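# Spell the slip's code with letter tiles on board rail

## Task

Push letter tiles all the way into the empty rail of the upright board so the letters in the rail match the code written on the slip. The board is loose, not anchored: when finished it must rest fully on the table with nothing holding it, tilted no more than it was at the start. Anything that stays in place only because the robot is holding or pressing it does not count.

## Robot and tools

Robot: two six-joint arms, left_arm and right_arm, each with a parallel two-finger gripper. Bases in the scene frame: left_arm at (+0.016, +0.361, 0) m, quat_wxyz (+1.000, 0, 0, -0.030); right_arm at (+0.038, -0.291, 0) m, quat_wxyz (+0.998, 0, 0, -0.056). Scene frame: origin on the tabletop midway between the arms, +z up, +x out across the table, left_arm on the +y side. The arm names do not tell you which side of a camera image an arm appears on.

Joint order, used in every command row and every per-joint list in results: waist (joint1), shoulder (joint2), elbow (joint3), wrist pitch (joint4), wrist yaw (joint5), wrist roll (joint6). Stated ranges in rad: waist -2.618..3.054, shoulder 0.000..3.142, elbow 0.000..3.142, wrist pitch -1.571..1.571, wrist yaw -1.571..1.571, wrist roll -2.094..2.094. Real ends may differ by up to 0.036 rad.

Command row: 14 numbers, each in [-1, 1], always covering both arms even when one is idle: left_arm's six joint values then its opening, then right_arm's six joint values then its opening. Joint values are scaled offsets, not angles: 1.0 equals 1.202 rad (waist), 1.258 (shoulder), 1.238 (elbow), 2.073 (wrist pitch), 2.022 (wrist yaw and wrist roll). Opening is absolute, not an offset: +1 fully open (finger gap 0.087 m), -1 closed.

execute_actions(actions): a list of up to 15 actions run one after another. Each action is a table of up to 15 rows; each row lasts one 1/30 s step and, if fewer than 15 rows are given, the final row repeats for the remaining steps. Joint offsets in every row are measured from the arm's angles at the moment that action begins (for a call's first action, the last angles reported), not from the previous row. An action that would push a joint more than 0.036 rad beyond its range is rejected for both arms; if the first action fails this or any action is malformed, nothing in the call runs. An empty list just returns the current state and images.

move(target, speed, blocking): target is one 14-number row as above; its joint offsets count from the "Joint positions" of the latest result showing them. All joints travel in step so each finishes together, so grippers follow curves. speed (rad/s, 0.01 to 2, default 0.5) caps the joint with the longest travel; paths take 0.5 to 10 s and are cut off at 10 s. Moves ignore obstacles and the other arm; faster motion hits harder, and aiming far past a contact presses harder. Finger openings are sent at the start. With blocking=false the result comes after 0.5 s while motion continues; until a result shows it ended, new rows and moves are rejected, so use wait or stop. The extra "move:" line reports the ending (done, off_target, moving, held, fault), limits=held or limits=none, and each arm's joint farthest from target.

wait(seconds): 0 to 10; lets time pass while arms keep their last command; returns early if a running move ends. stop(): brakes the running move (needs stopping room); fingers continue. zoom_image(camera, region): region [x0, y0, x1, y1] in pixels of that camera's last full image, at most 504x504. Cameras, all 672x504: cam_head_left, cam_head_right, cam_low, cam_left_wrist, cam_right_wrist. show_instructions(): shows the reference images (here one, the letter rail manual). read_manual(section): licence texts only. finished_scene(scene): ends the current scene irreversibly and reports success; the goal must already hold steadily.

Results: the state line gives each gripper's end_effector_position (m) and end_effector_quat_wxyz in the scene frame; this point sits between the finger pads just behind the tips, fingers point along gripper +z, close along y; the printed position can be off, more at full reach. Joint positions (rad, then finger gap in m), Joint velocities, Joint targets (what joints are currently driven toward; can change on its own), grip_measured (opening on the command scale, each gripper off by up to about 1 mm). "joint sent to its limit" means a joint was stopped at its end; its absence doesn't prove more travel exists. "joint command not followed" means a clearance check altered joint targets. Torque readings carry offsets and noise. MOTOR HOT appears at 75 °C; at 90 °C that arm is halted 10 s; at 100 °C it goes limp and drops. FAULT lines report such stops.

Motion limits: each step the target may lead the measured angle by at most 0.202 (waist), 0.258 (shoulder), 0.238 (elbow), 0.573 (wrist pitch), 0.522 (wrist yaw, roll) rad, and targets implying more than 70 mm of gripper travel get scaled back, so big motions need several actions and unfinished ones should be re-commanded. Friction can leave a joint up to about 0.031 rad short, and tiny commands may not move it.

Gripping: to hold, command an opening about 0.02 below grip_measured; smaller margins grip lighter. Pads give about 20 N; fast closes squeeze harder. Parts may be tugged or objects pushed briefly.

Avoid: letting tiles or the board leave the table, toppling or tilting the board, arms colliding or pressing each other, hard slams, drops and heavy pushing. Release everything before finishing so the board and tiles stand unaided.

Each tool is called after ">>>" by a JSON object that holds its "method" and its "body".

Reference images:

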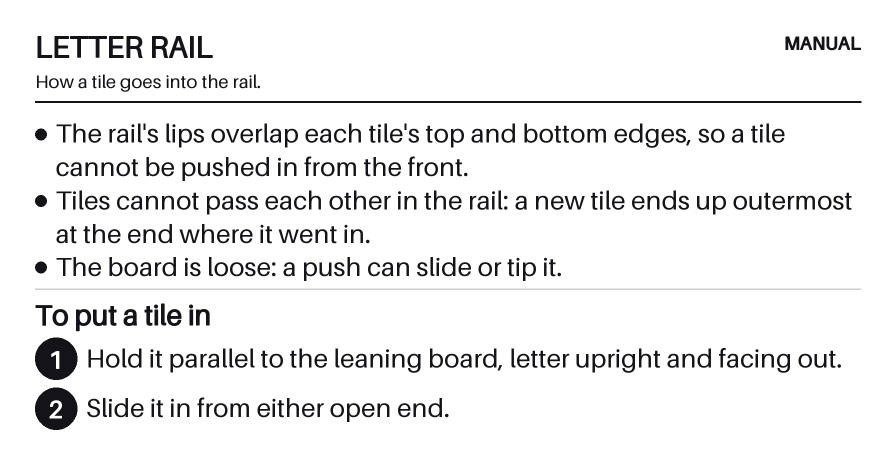

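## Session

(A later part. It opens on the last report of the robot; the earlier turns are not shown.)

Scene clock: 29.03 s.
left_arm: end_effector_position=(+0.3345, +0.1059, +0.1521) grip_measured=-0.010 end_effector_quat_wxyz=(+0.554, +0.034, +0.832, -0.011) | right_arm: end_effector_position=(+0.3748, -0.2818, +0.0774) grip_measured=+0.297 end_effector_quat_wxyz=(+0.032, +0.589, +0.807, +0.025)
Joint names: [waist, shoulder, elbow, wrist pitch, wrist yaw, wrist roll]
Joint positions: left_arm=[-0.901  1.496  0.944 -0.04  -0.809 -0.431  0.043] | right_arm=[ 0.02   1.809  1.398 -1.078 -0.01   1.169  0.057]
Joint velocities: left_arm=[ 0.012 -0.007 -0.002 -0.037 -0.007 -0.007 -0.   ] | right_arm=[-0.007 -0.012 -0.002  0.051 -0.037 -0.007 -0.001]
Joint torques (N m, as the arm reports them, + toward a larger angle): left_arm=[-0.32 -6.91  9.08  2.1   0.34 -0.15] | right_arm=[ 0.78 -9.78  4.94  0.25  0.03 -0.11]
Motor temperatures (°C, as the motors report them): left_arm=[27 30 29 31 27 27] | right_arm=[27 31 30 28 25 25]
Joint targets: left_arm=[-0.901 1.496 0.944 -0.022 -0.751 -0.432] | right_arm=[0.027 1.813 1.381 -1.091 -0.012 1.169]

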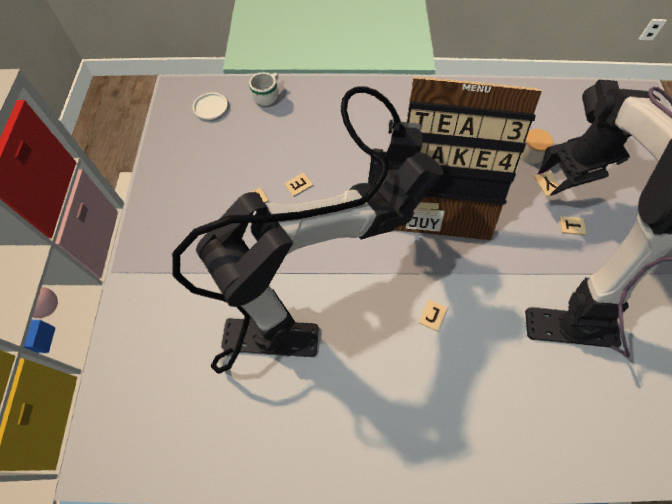

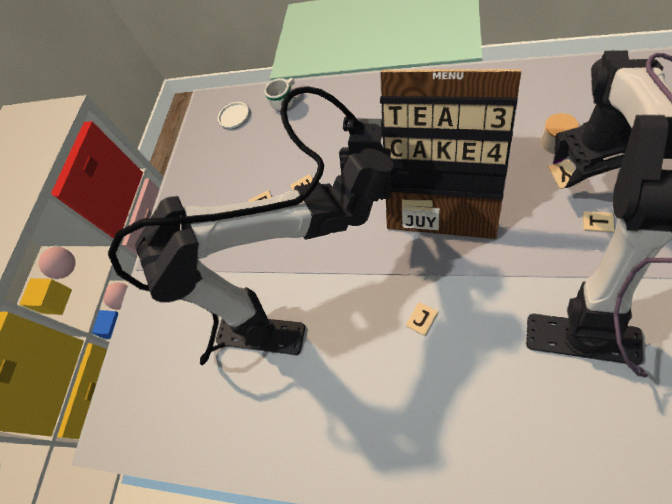

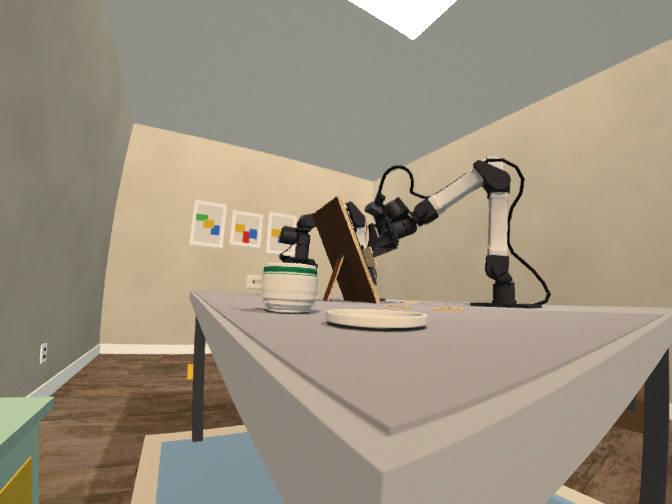

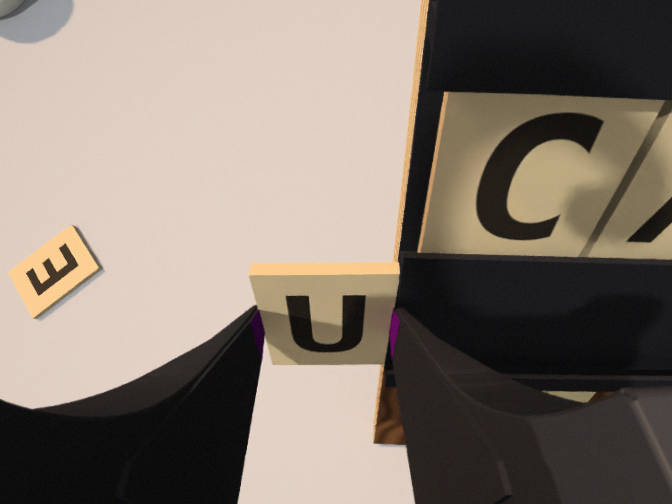

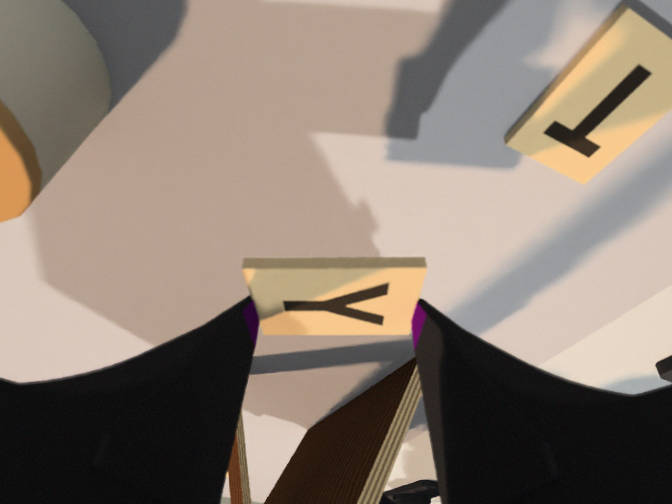

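>>> {"method": "move", "body": {"target": [0.027,-0.033,-0.052,0.018,0.034,0.013,-0.12,-0.65,-0.033,-0.268,0.1,0.008,-0.97,0.2], "speed": 1.3}}

>>> {"method": "zoom_image", "body": {"camera": "cam_low", "region": [350,235,390,275]}}

Scene clock: 31.77 s.
left_arm: end_effector_position=(+0.3344, +0.1086, +0.1497) grip_measured=-0.010 end_effector_quat_wxyz=(+0.551, +0.042, +0.833, -0.028) | right_arm: end_effector_position=(+0.1916, -0.5131, +0.0130) grip_measured=+0.297 end_effector_quat_wxyz=(-0.001, +0.045, +0.999, +0.007)
Joint names: [waist, shoulder, elbow, wrist pitch, wrist yaw, wrist roll]
Joint positions: left_arm=[-0.88   1.469  0.906 -0.003 -0.755 -0.411  0.043] | right_arm=[-0.751  1.778  1.089 -0.892 -0.009 -0.772  0.057]
Joint velocities: left_arm=[-0.012 -0.002  0.007  0.007 -0.11   0.037 -0.   ] | right_arm=[-0.007  0.002 -0.002  0.037  0.051 -0.022  0.001]
Joint torques (N m, as the arm reports them, + toward a larger angle): left_arm=[ 0.48 -7.82  6.46  1.96 -0.09 -0.09] | right_arm=[-1.04 -9.82  4.35  0.41  0.1  -0.3 ]
Motor temperatures (°C, as the motors report them): left_arm=[27 30 29 32 27 27] | right_arm=[27 32 30 28 25 25]
Joint targets: left_arm=[-0.869 1.455 0.880 -0.003 -0.740 -0.405] | right_arm=[-0.761 1.768 1.066 -0.870 0.006 -0.793]
move: off_target (left_arm, right_arm); limits=none; left_arm: farthest joint: the elbow, 0.027 radians from its target (0.065 radians at the start); right_arm: farthest joint: the elbow, 0.022 radians from its target (0.331 radians at the start)

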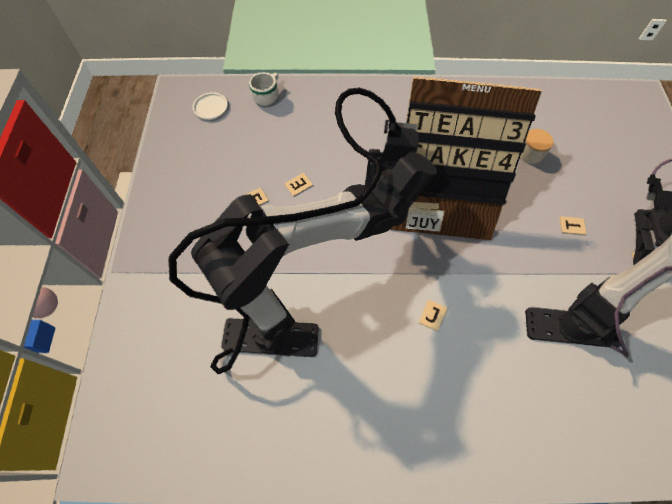

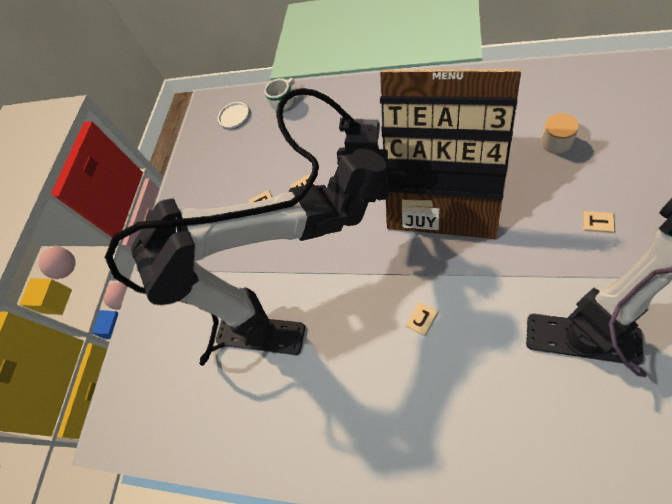

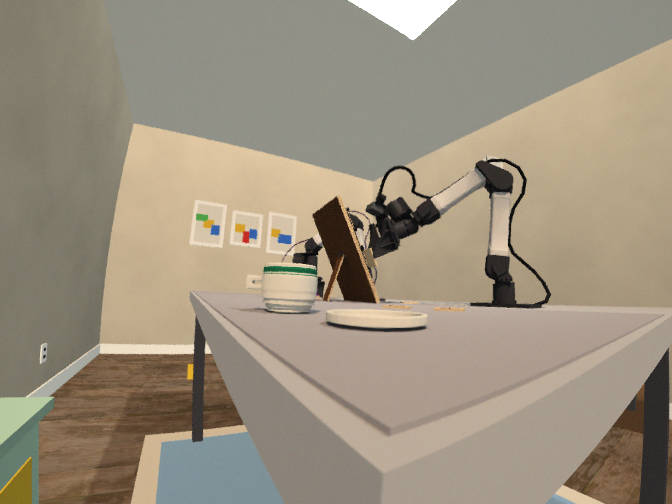

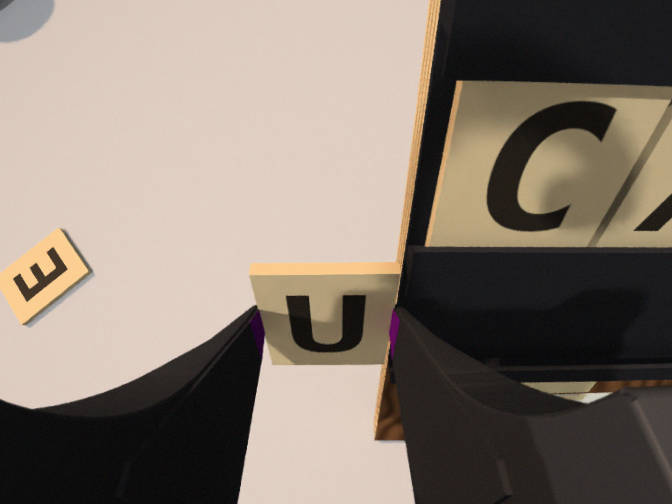

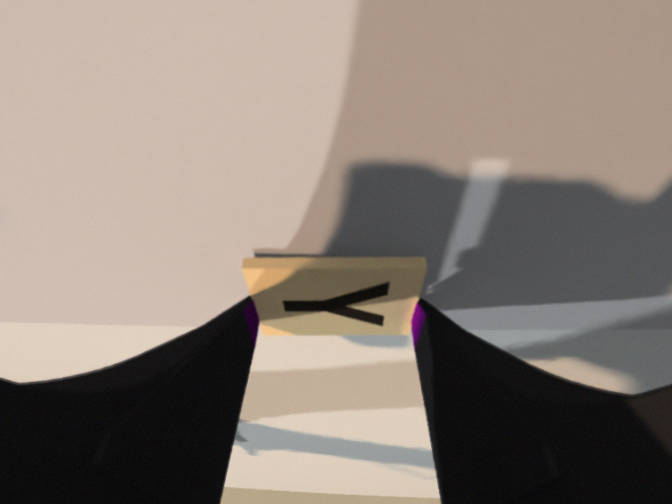

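Region (350, 235, 390, 275) of cam_low's 672x504 image, scaled by 12.600, with more detail than that image has.

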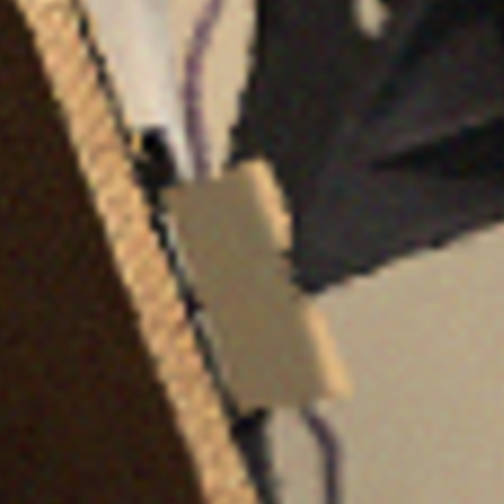

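>>> {"method": "execute_actions", "body": {"actions": [[[-0.008,0.016,0.015,0,0,-0.003,-0.12,0,0,0,0,0,0,1],[-0.012,0.021,0.019,0,-0.003,-0.005,-0.12,0,0,0,0,0,0,1],[-0.016,0.025,0.023,0,-0.005,-0.006,-0.12,0,0,0,0,0,0,1],[-0.02,0.03,0.027,-0.003,-0.007,-0.008,-0.12,0,0,0,0,0,0,1],[-0.024,0.034,0.031,-0.003,-0.009,-0.01,-0.12,0,-0.02,0.03,-0.02,0,0,1],[-0.028,0.039,0.035,-0.004,-0.011,-0.012,-0.12,0,-0.04,0.05,-0.045,0,0,1]]]}}

Scene clock: 32.40 s.
left_arm: end_effector_position=(+0.3338, +0.1053, +0.1504) grip_measured=-0.010 end_effector_quat_wxyz=(+0.554, +0.040, +0.831, -0.016) | right_arm: end_effector_position=(+0.1954, -0.5176, +0.0380) grip_measured=+0.995 end_effector_quat_wxyz=(+0.010, +0.045, +0.999, -0.004)
Joint names: [waist, shoulder, elbow, wrist pitch, wrist yaw, wrist roll]
Joint positions: left_arm=[-0.899  1.49   0.929 -0.019 -0.793 -0.418  0.043] | right_arm=[-0.751  1.732  1.145 -0.964 -0.009 -0.772  0.087]
Joint velocities: left_arm=[-0.027  0.002  0.002  0.022  0.11  -0.022  0.001] | right_arm=[-0.002  0.002 -0.007 -0.037 -0.095 -0.037 -0.001]
Joint torques (N m, as the arm reports them, + toward a larger angle): left_arm=[-1.4  -4.65 11.13  2.01 -0.07 -0.32] | right_arm=[-0.15 -9.41  6.85  0.23 -0.05 -0.13]
Motor temperatures (°C, as the motors report them): left_arm=[27 30 29 32 27 27] | right_arm=[27 32 30 28 25 25]
Joint targets: left_arm=[-0.914 1.518 0.950 -0.011 -0.777 -0.435] | right_arm=[-0.751 1.727 1.150 -0.986 -0.009 -0.772]

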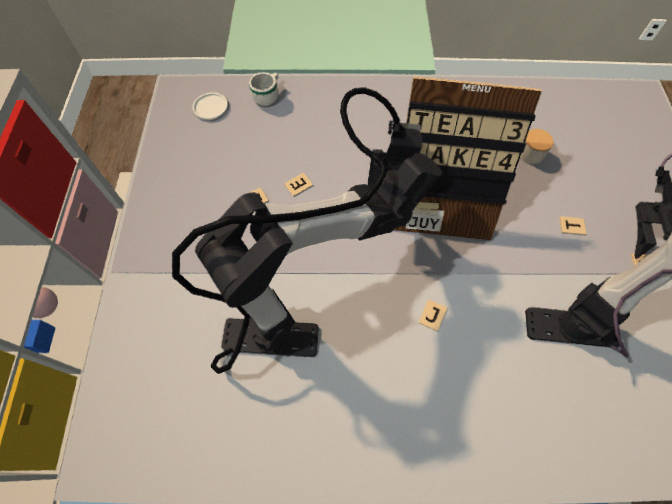

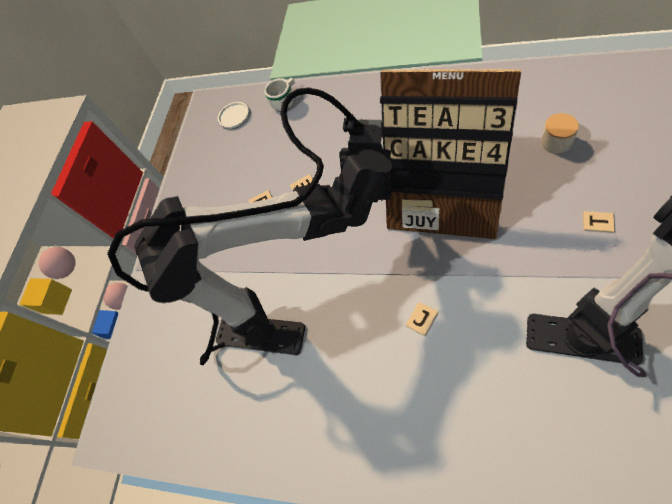

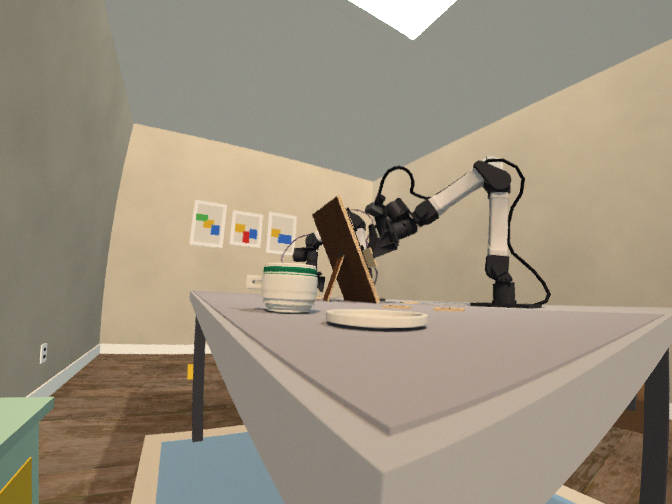

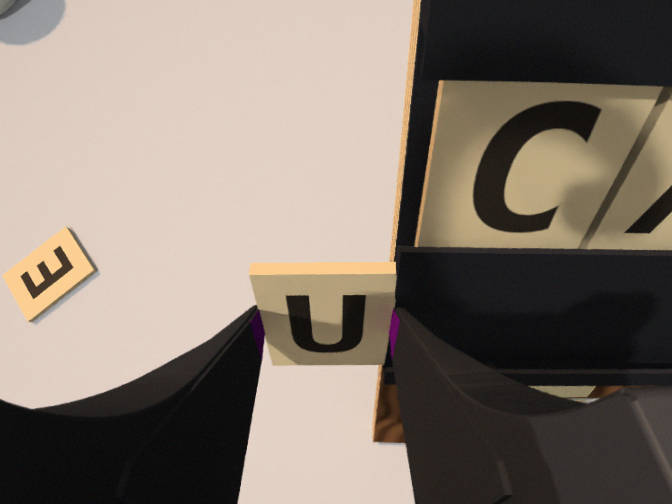

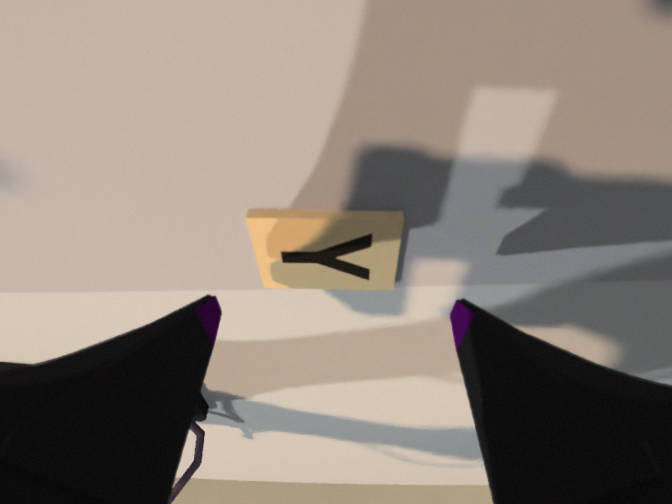

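>>> {"method": "zoom_image", "body": {"camera": "cam_left_wrist", "region": [330,230,500,400]}}

>>> {"method": "zoom_image", "body": {"camera": "cam_low", "region": [355,243,385,273]}}

Region (330, 230, 500, 400) of cam_left_wrist's 672x504 image, scaled by 2.965, with more detail than that image has.

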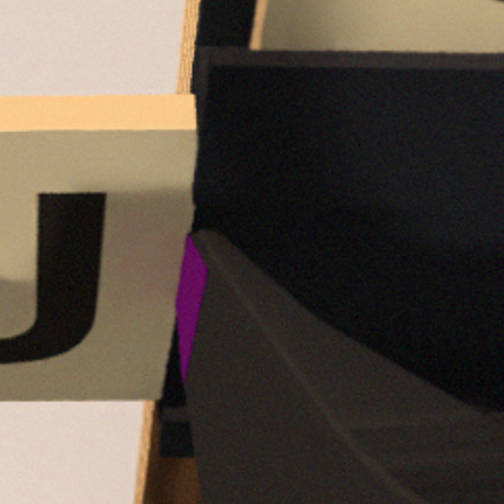

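Region (355, 243, 385, 273) of cam_low's 672x504 image, scaled by 16.800, with more detail than that image has.

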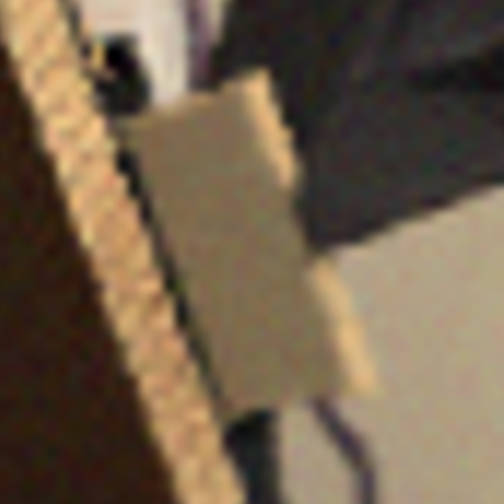

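>>> {"method": "execute_actions", "body": {"actions": [[[-0.016,-0.015,0,-0.012,-0.012,-0.008,-0.12,-0.1,0,0,0,0,0.35,0.6]],[[0,0,0,0.004,0.028,0,-0.12,-0.08,0,0,-0.015,0,0.35,0.6]]]}}

>>> {"method": "zoom_image", "body": {"camera": "cam_left_wrist", "region": [330,230,500,400]}}

Scene clock: 33.67 s.
left_arm: end_effector_position=(+0.3301, +0.1004, +0.1502) grip_measured=-0.010 end_effector_quat_wxyz=(+0.551, +0.043, +0.833, -0.027) | right_arm: end_effector_position=(+0.1831, -0.5125, +0.0392) grip_measured=+0.600 end_effector_quat_wxyz=(+0.000, +0.735, +0.679, +0.007)
Joint names: [waist, shoulder, elbow, wrist pitch, wrist yaw, wrist roll]
Joint positions: left_arm=[-0.908  1.486  0.929 -0.024 -0.778 -0.429  0.043] | right_arm=[-0.971  1.732  1.145 -0.986 -0.013  0.567  0.07 ]
Joint velocities: left_arm=[-0.007 -0.002  0.007 -0.037  0.007  0.022 -0.   ] | right_arm=[ 0.007  0.017 -0.022  0.007  0.022  0.242 -0.001]
Joint torques (N m, as the arm reports them, + toward a larger angle): left_arm=[-0.33 -6.85  9.09  1.99  0.07 -0.14] | right_arm=[ 0.14 -8.53  6.2   0.16  0.03 -0.05]
Motor temperatures (°C, as the motors report them): left_arm=[27 30 29 32 27 27] | right_arm=[27 32 30 28 25 25]
Joint targets: left_arm=[-0.908 1.486 0.929 -0.019 -0.747 -0.429] | right_arm=[-0.970 1.732 1.145 -0.999 -0.011 0.605]

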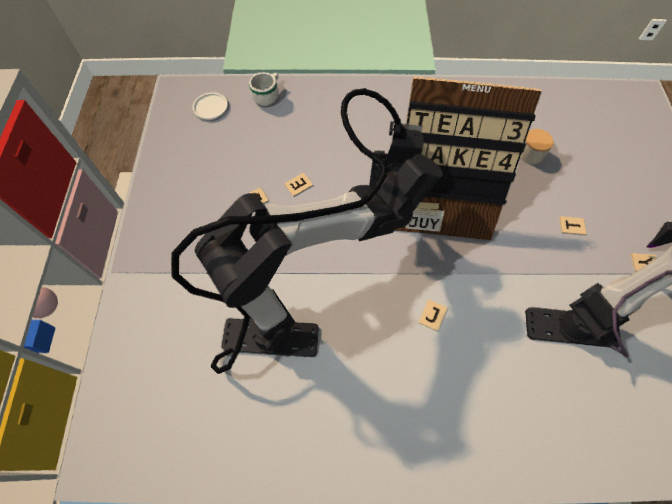

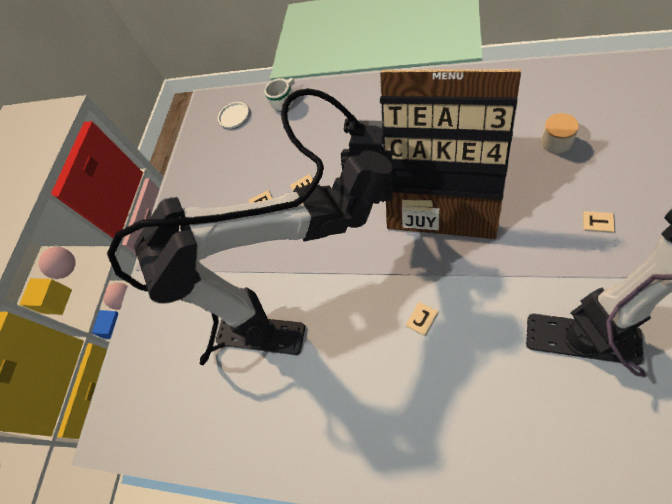

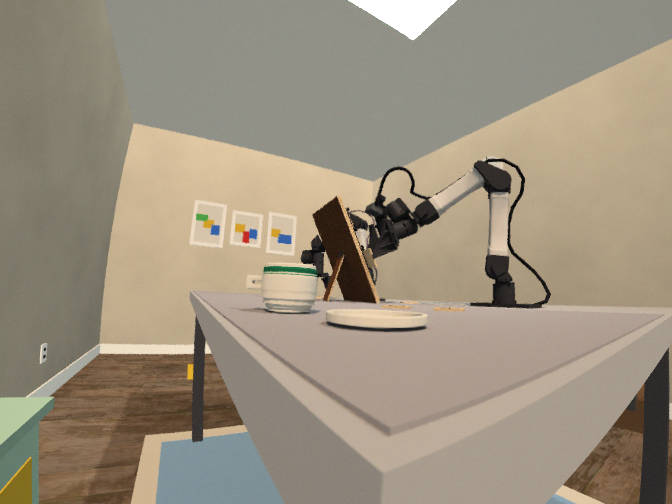

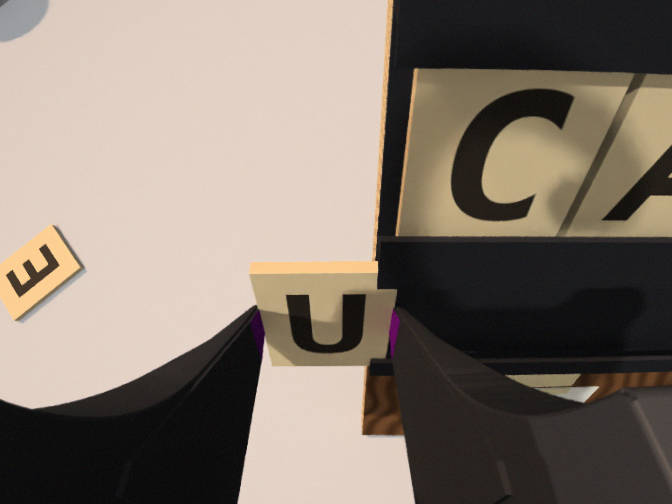

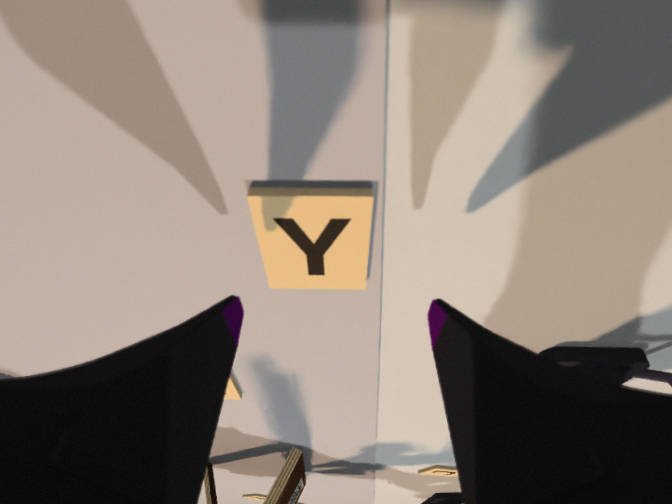

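Region (330, 230, 500, 400) of cam_left_wrist's 672x504 image, scaled by 2.965, with more detail than that image has.

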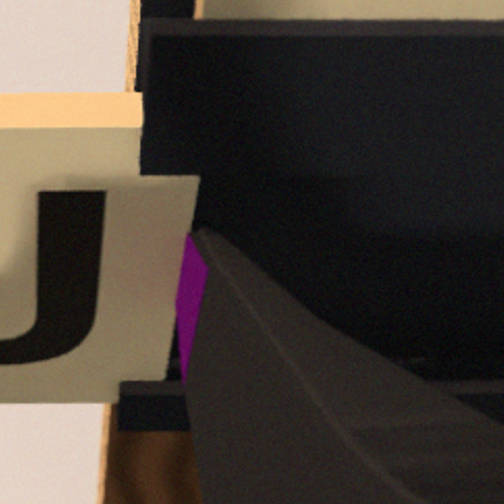

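>>> {"method": "move", "body": {"target": [-0.071,0.119,0.126,-0.029,-0.03,-0.035,-0.12,0.029,0.066,-0.052,0.058,0.008,0.02,0.8], "speed": 0.15}}

Scene clock: 35.40 s.
left_arm: end_effector_position=(+0.3271, +0.0566, +0.1501) grip_measured=-0.010 end_effector_quat_wxyz=(+0.550, +0.044, +0.833, -0.036) | right_arm: end_effector_position=(+0.1921, -0.5141, +0.0111) grip_measured=+0.800 end_effector_quat_wxyz=(+0.000, +0.736, +0.677, +0.004)
Joint names: [waist, shoulder, elbow, wrist pitch, wrist yaw, wrist roll]
Joint positions: left_arm=[-0.984  1.616  1.066 -0.068 -0.826 -0.494  0.043] | right_arm=[-0.946  1.794  1.1   -0.878 -0.009  0.597  0.079]
Joint velocities: left_arm=[-0.002  0.012 -0.007 -0.022  0.022  0.007 -0.   ] | right_arm=[-0.007 -0.002 -0.007 -0.007 -0.037  0.007 -0.001]
Joint torques (N m, as the arm reports them, + toward a larger angle): left_arm=[-1.02 -6.47 10.88  1.73 -0.41 -0.21] | right_arm=[ 0.9  -7.    4.56  0.38  0.15  0.02]
Motor temperatures (°C, as the motors report them): left_arm=[27 30 30 32 27 27] | right_arm=[27 32 30 28 25 25]
Joint targets: left_arm=[-0.993 1.636 1.085 -0.084 -0.838 -0.500] | right_arm=[-0.936 1.815 1.081 -0.866 0.003 0.607]
move: off_target (right_arm); limits=none; left_arm: farthest joint: the shoulder, 0.020 radians from its target (0.150 radians at the start); right_arm: farthest joint: the shoulder, 0.021 radians from its target (0.083 radians at the start)

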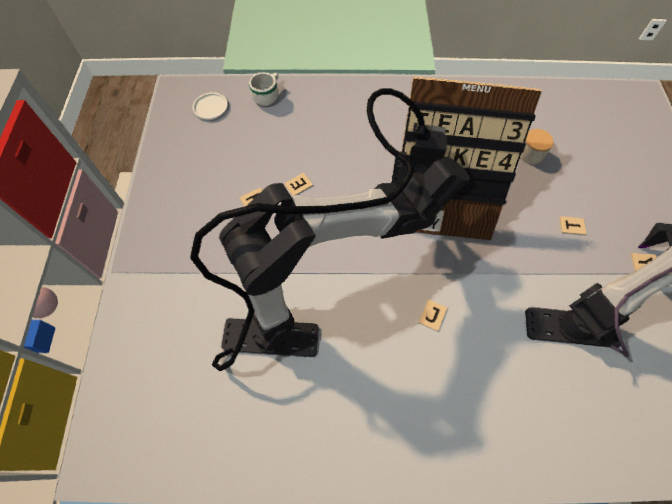

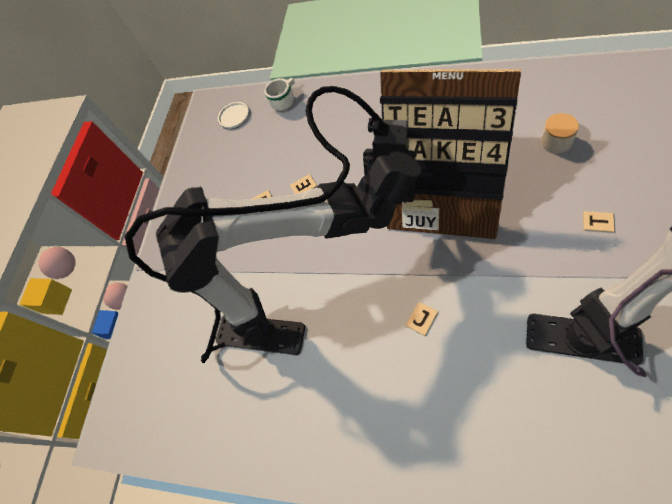

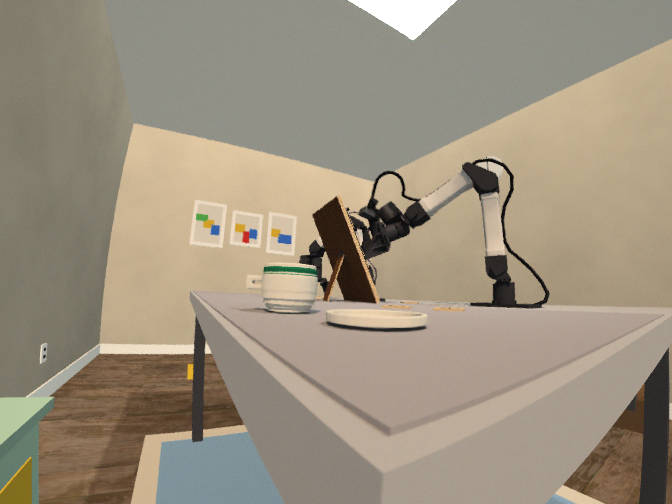

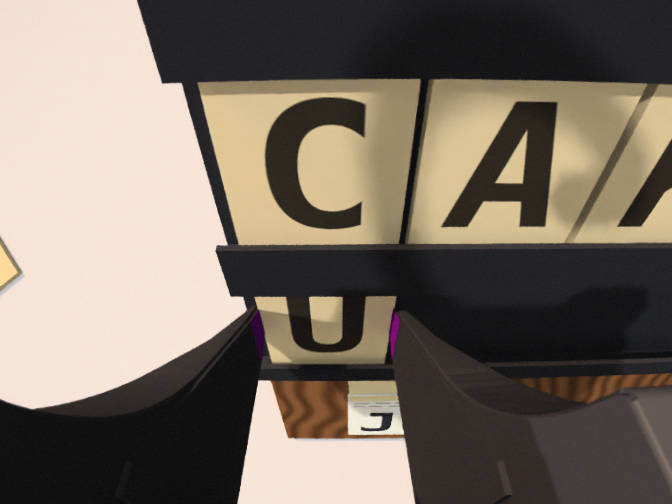

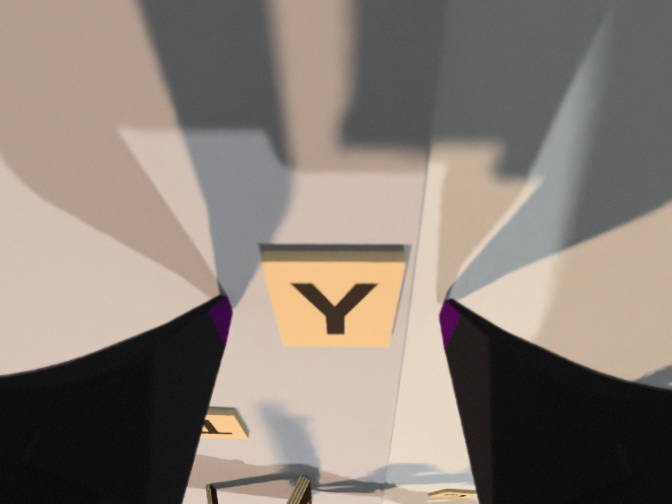

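>>> {"method": "move", "body": {"target": [-0.085,0.166,0.203,-0.065,-0.047,-0.045,-0.12,0,0,0,0,0,0,-0.12], "speed": 0.25}}

Scene clock: 37.10 s.
left_arm: end_effector_position=(+0.3200, -0.0002, +0.1495) grip_measured=-0.010 end_effector_quat_wxyz=(+0.550, +0.045, +0.833, -0.029) | right_arm: end_effector_position=(+0.1921, -0.5141, +0.0111) grip_measured=-0.022 end_effector_quat_wxyz=(+0.000, +0.736, +0.677, +0.004)
Joint names: [waist, shoulder, elbow, wrist pitch, wrist yaw, wrist roll]
Joint positions: left_arm=[-1.078  1.804  1.298 -0.188 -0.909 -0.58   0.043] | right_arm=[-0.946  1.794  1.1   -0.878 -0.009  0.597  0.043]
Joint velocities: left_arm=[-0.007  0.007 -0.002 -0.022  0.022  0.051 -0.   ] | right_arm=[-0.002 -0.012 -0.002 -0.007 -0.007  0.037 -0.001]
Joint torques (N m, as the arm reports them, + toward a larger angle): left_arm=[-0.93 -8.3  10.86  1.63 -0.45 -0.19] | right_arm=[ 0.08 -9.26  6.    0.29  0.   -0.11]
Motor temperatures (°C, as the motors report them): left_arm=[27 30 30 32 27 27] | right_arm=[27 32 30 28 25 25]
Joint targets: left_arm=[-1.086 1.824 1.317 -0.203 -0.921 -0.585] | right_arm=[-0.946 1.794 1.100 -0.878 -0.009 0.597]
move: off_target (left_arm); limits=none; left_arm: farthest joint: the shoulder, 0.021 radians from its target (0.209 radians at the start); right_arm: farthest joint: the waist, 0.000 radians from its target (0.000 radians at the start)

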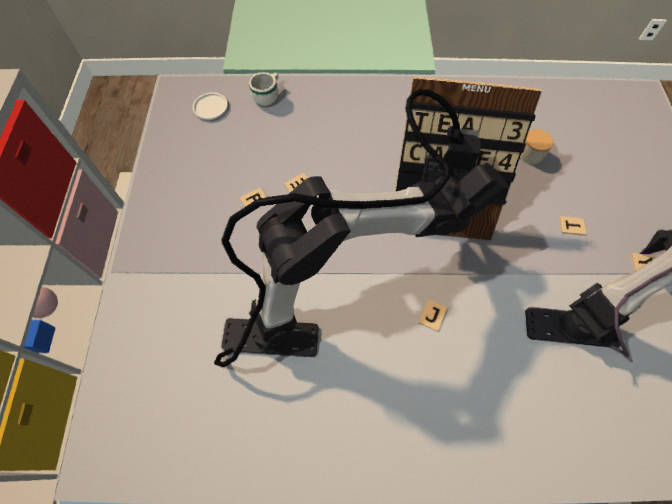

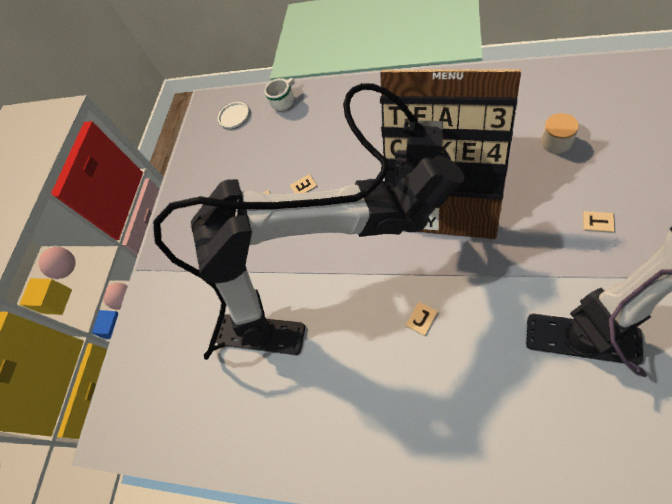

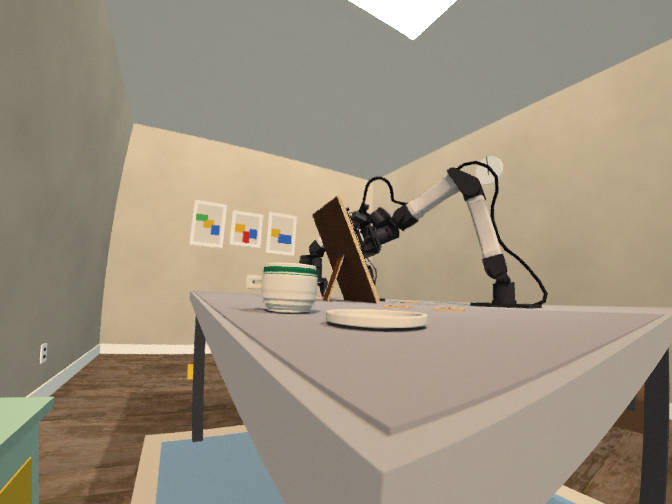

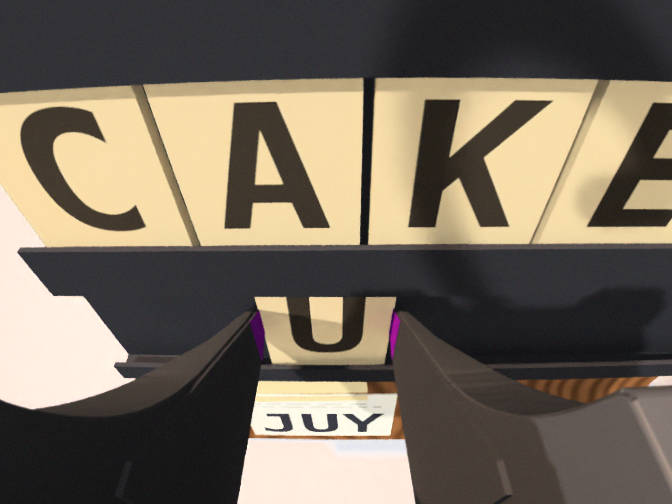

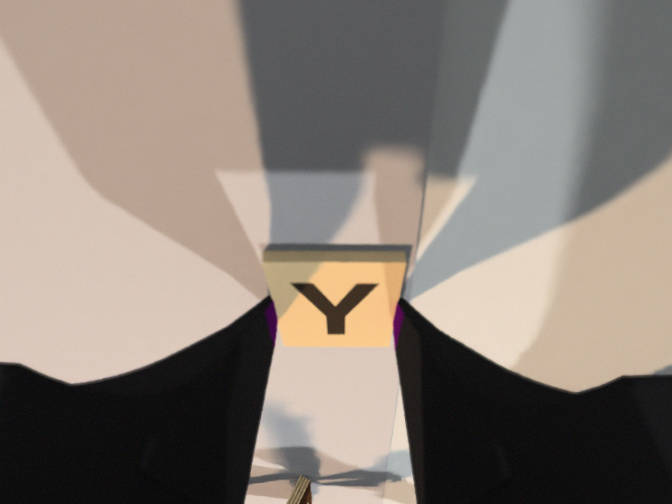

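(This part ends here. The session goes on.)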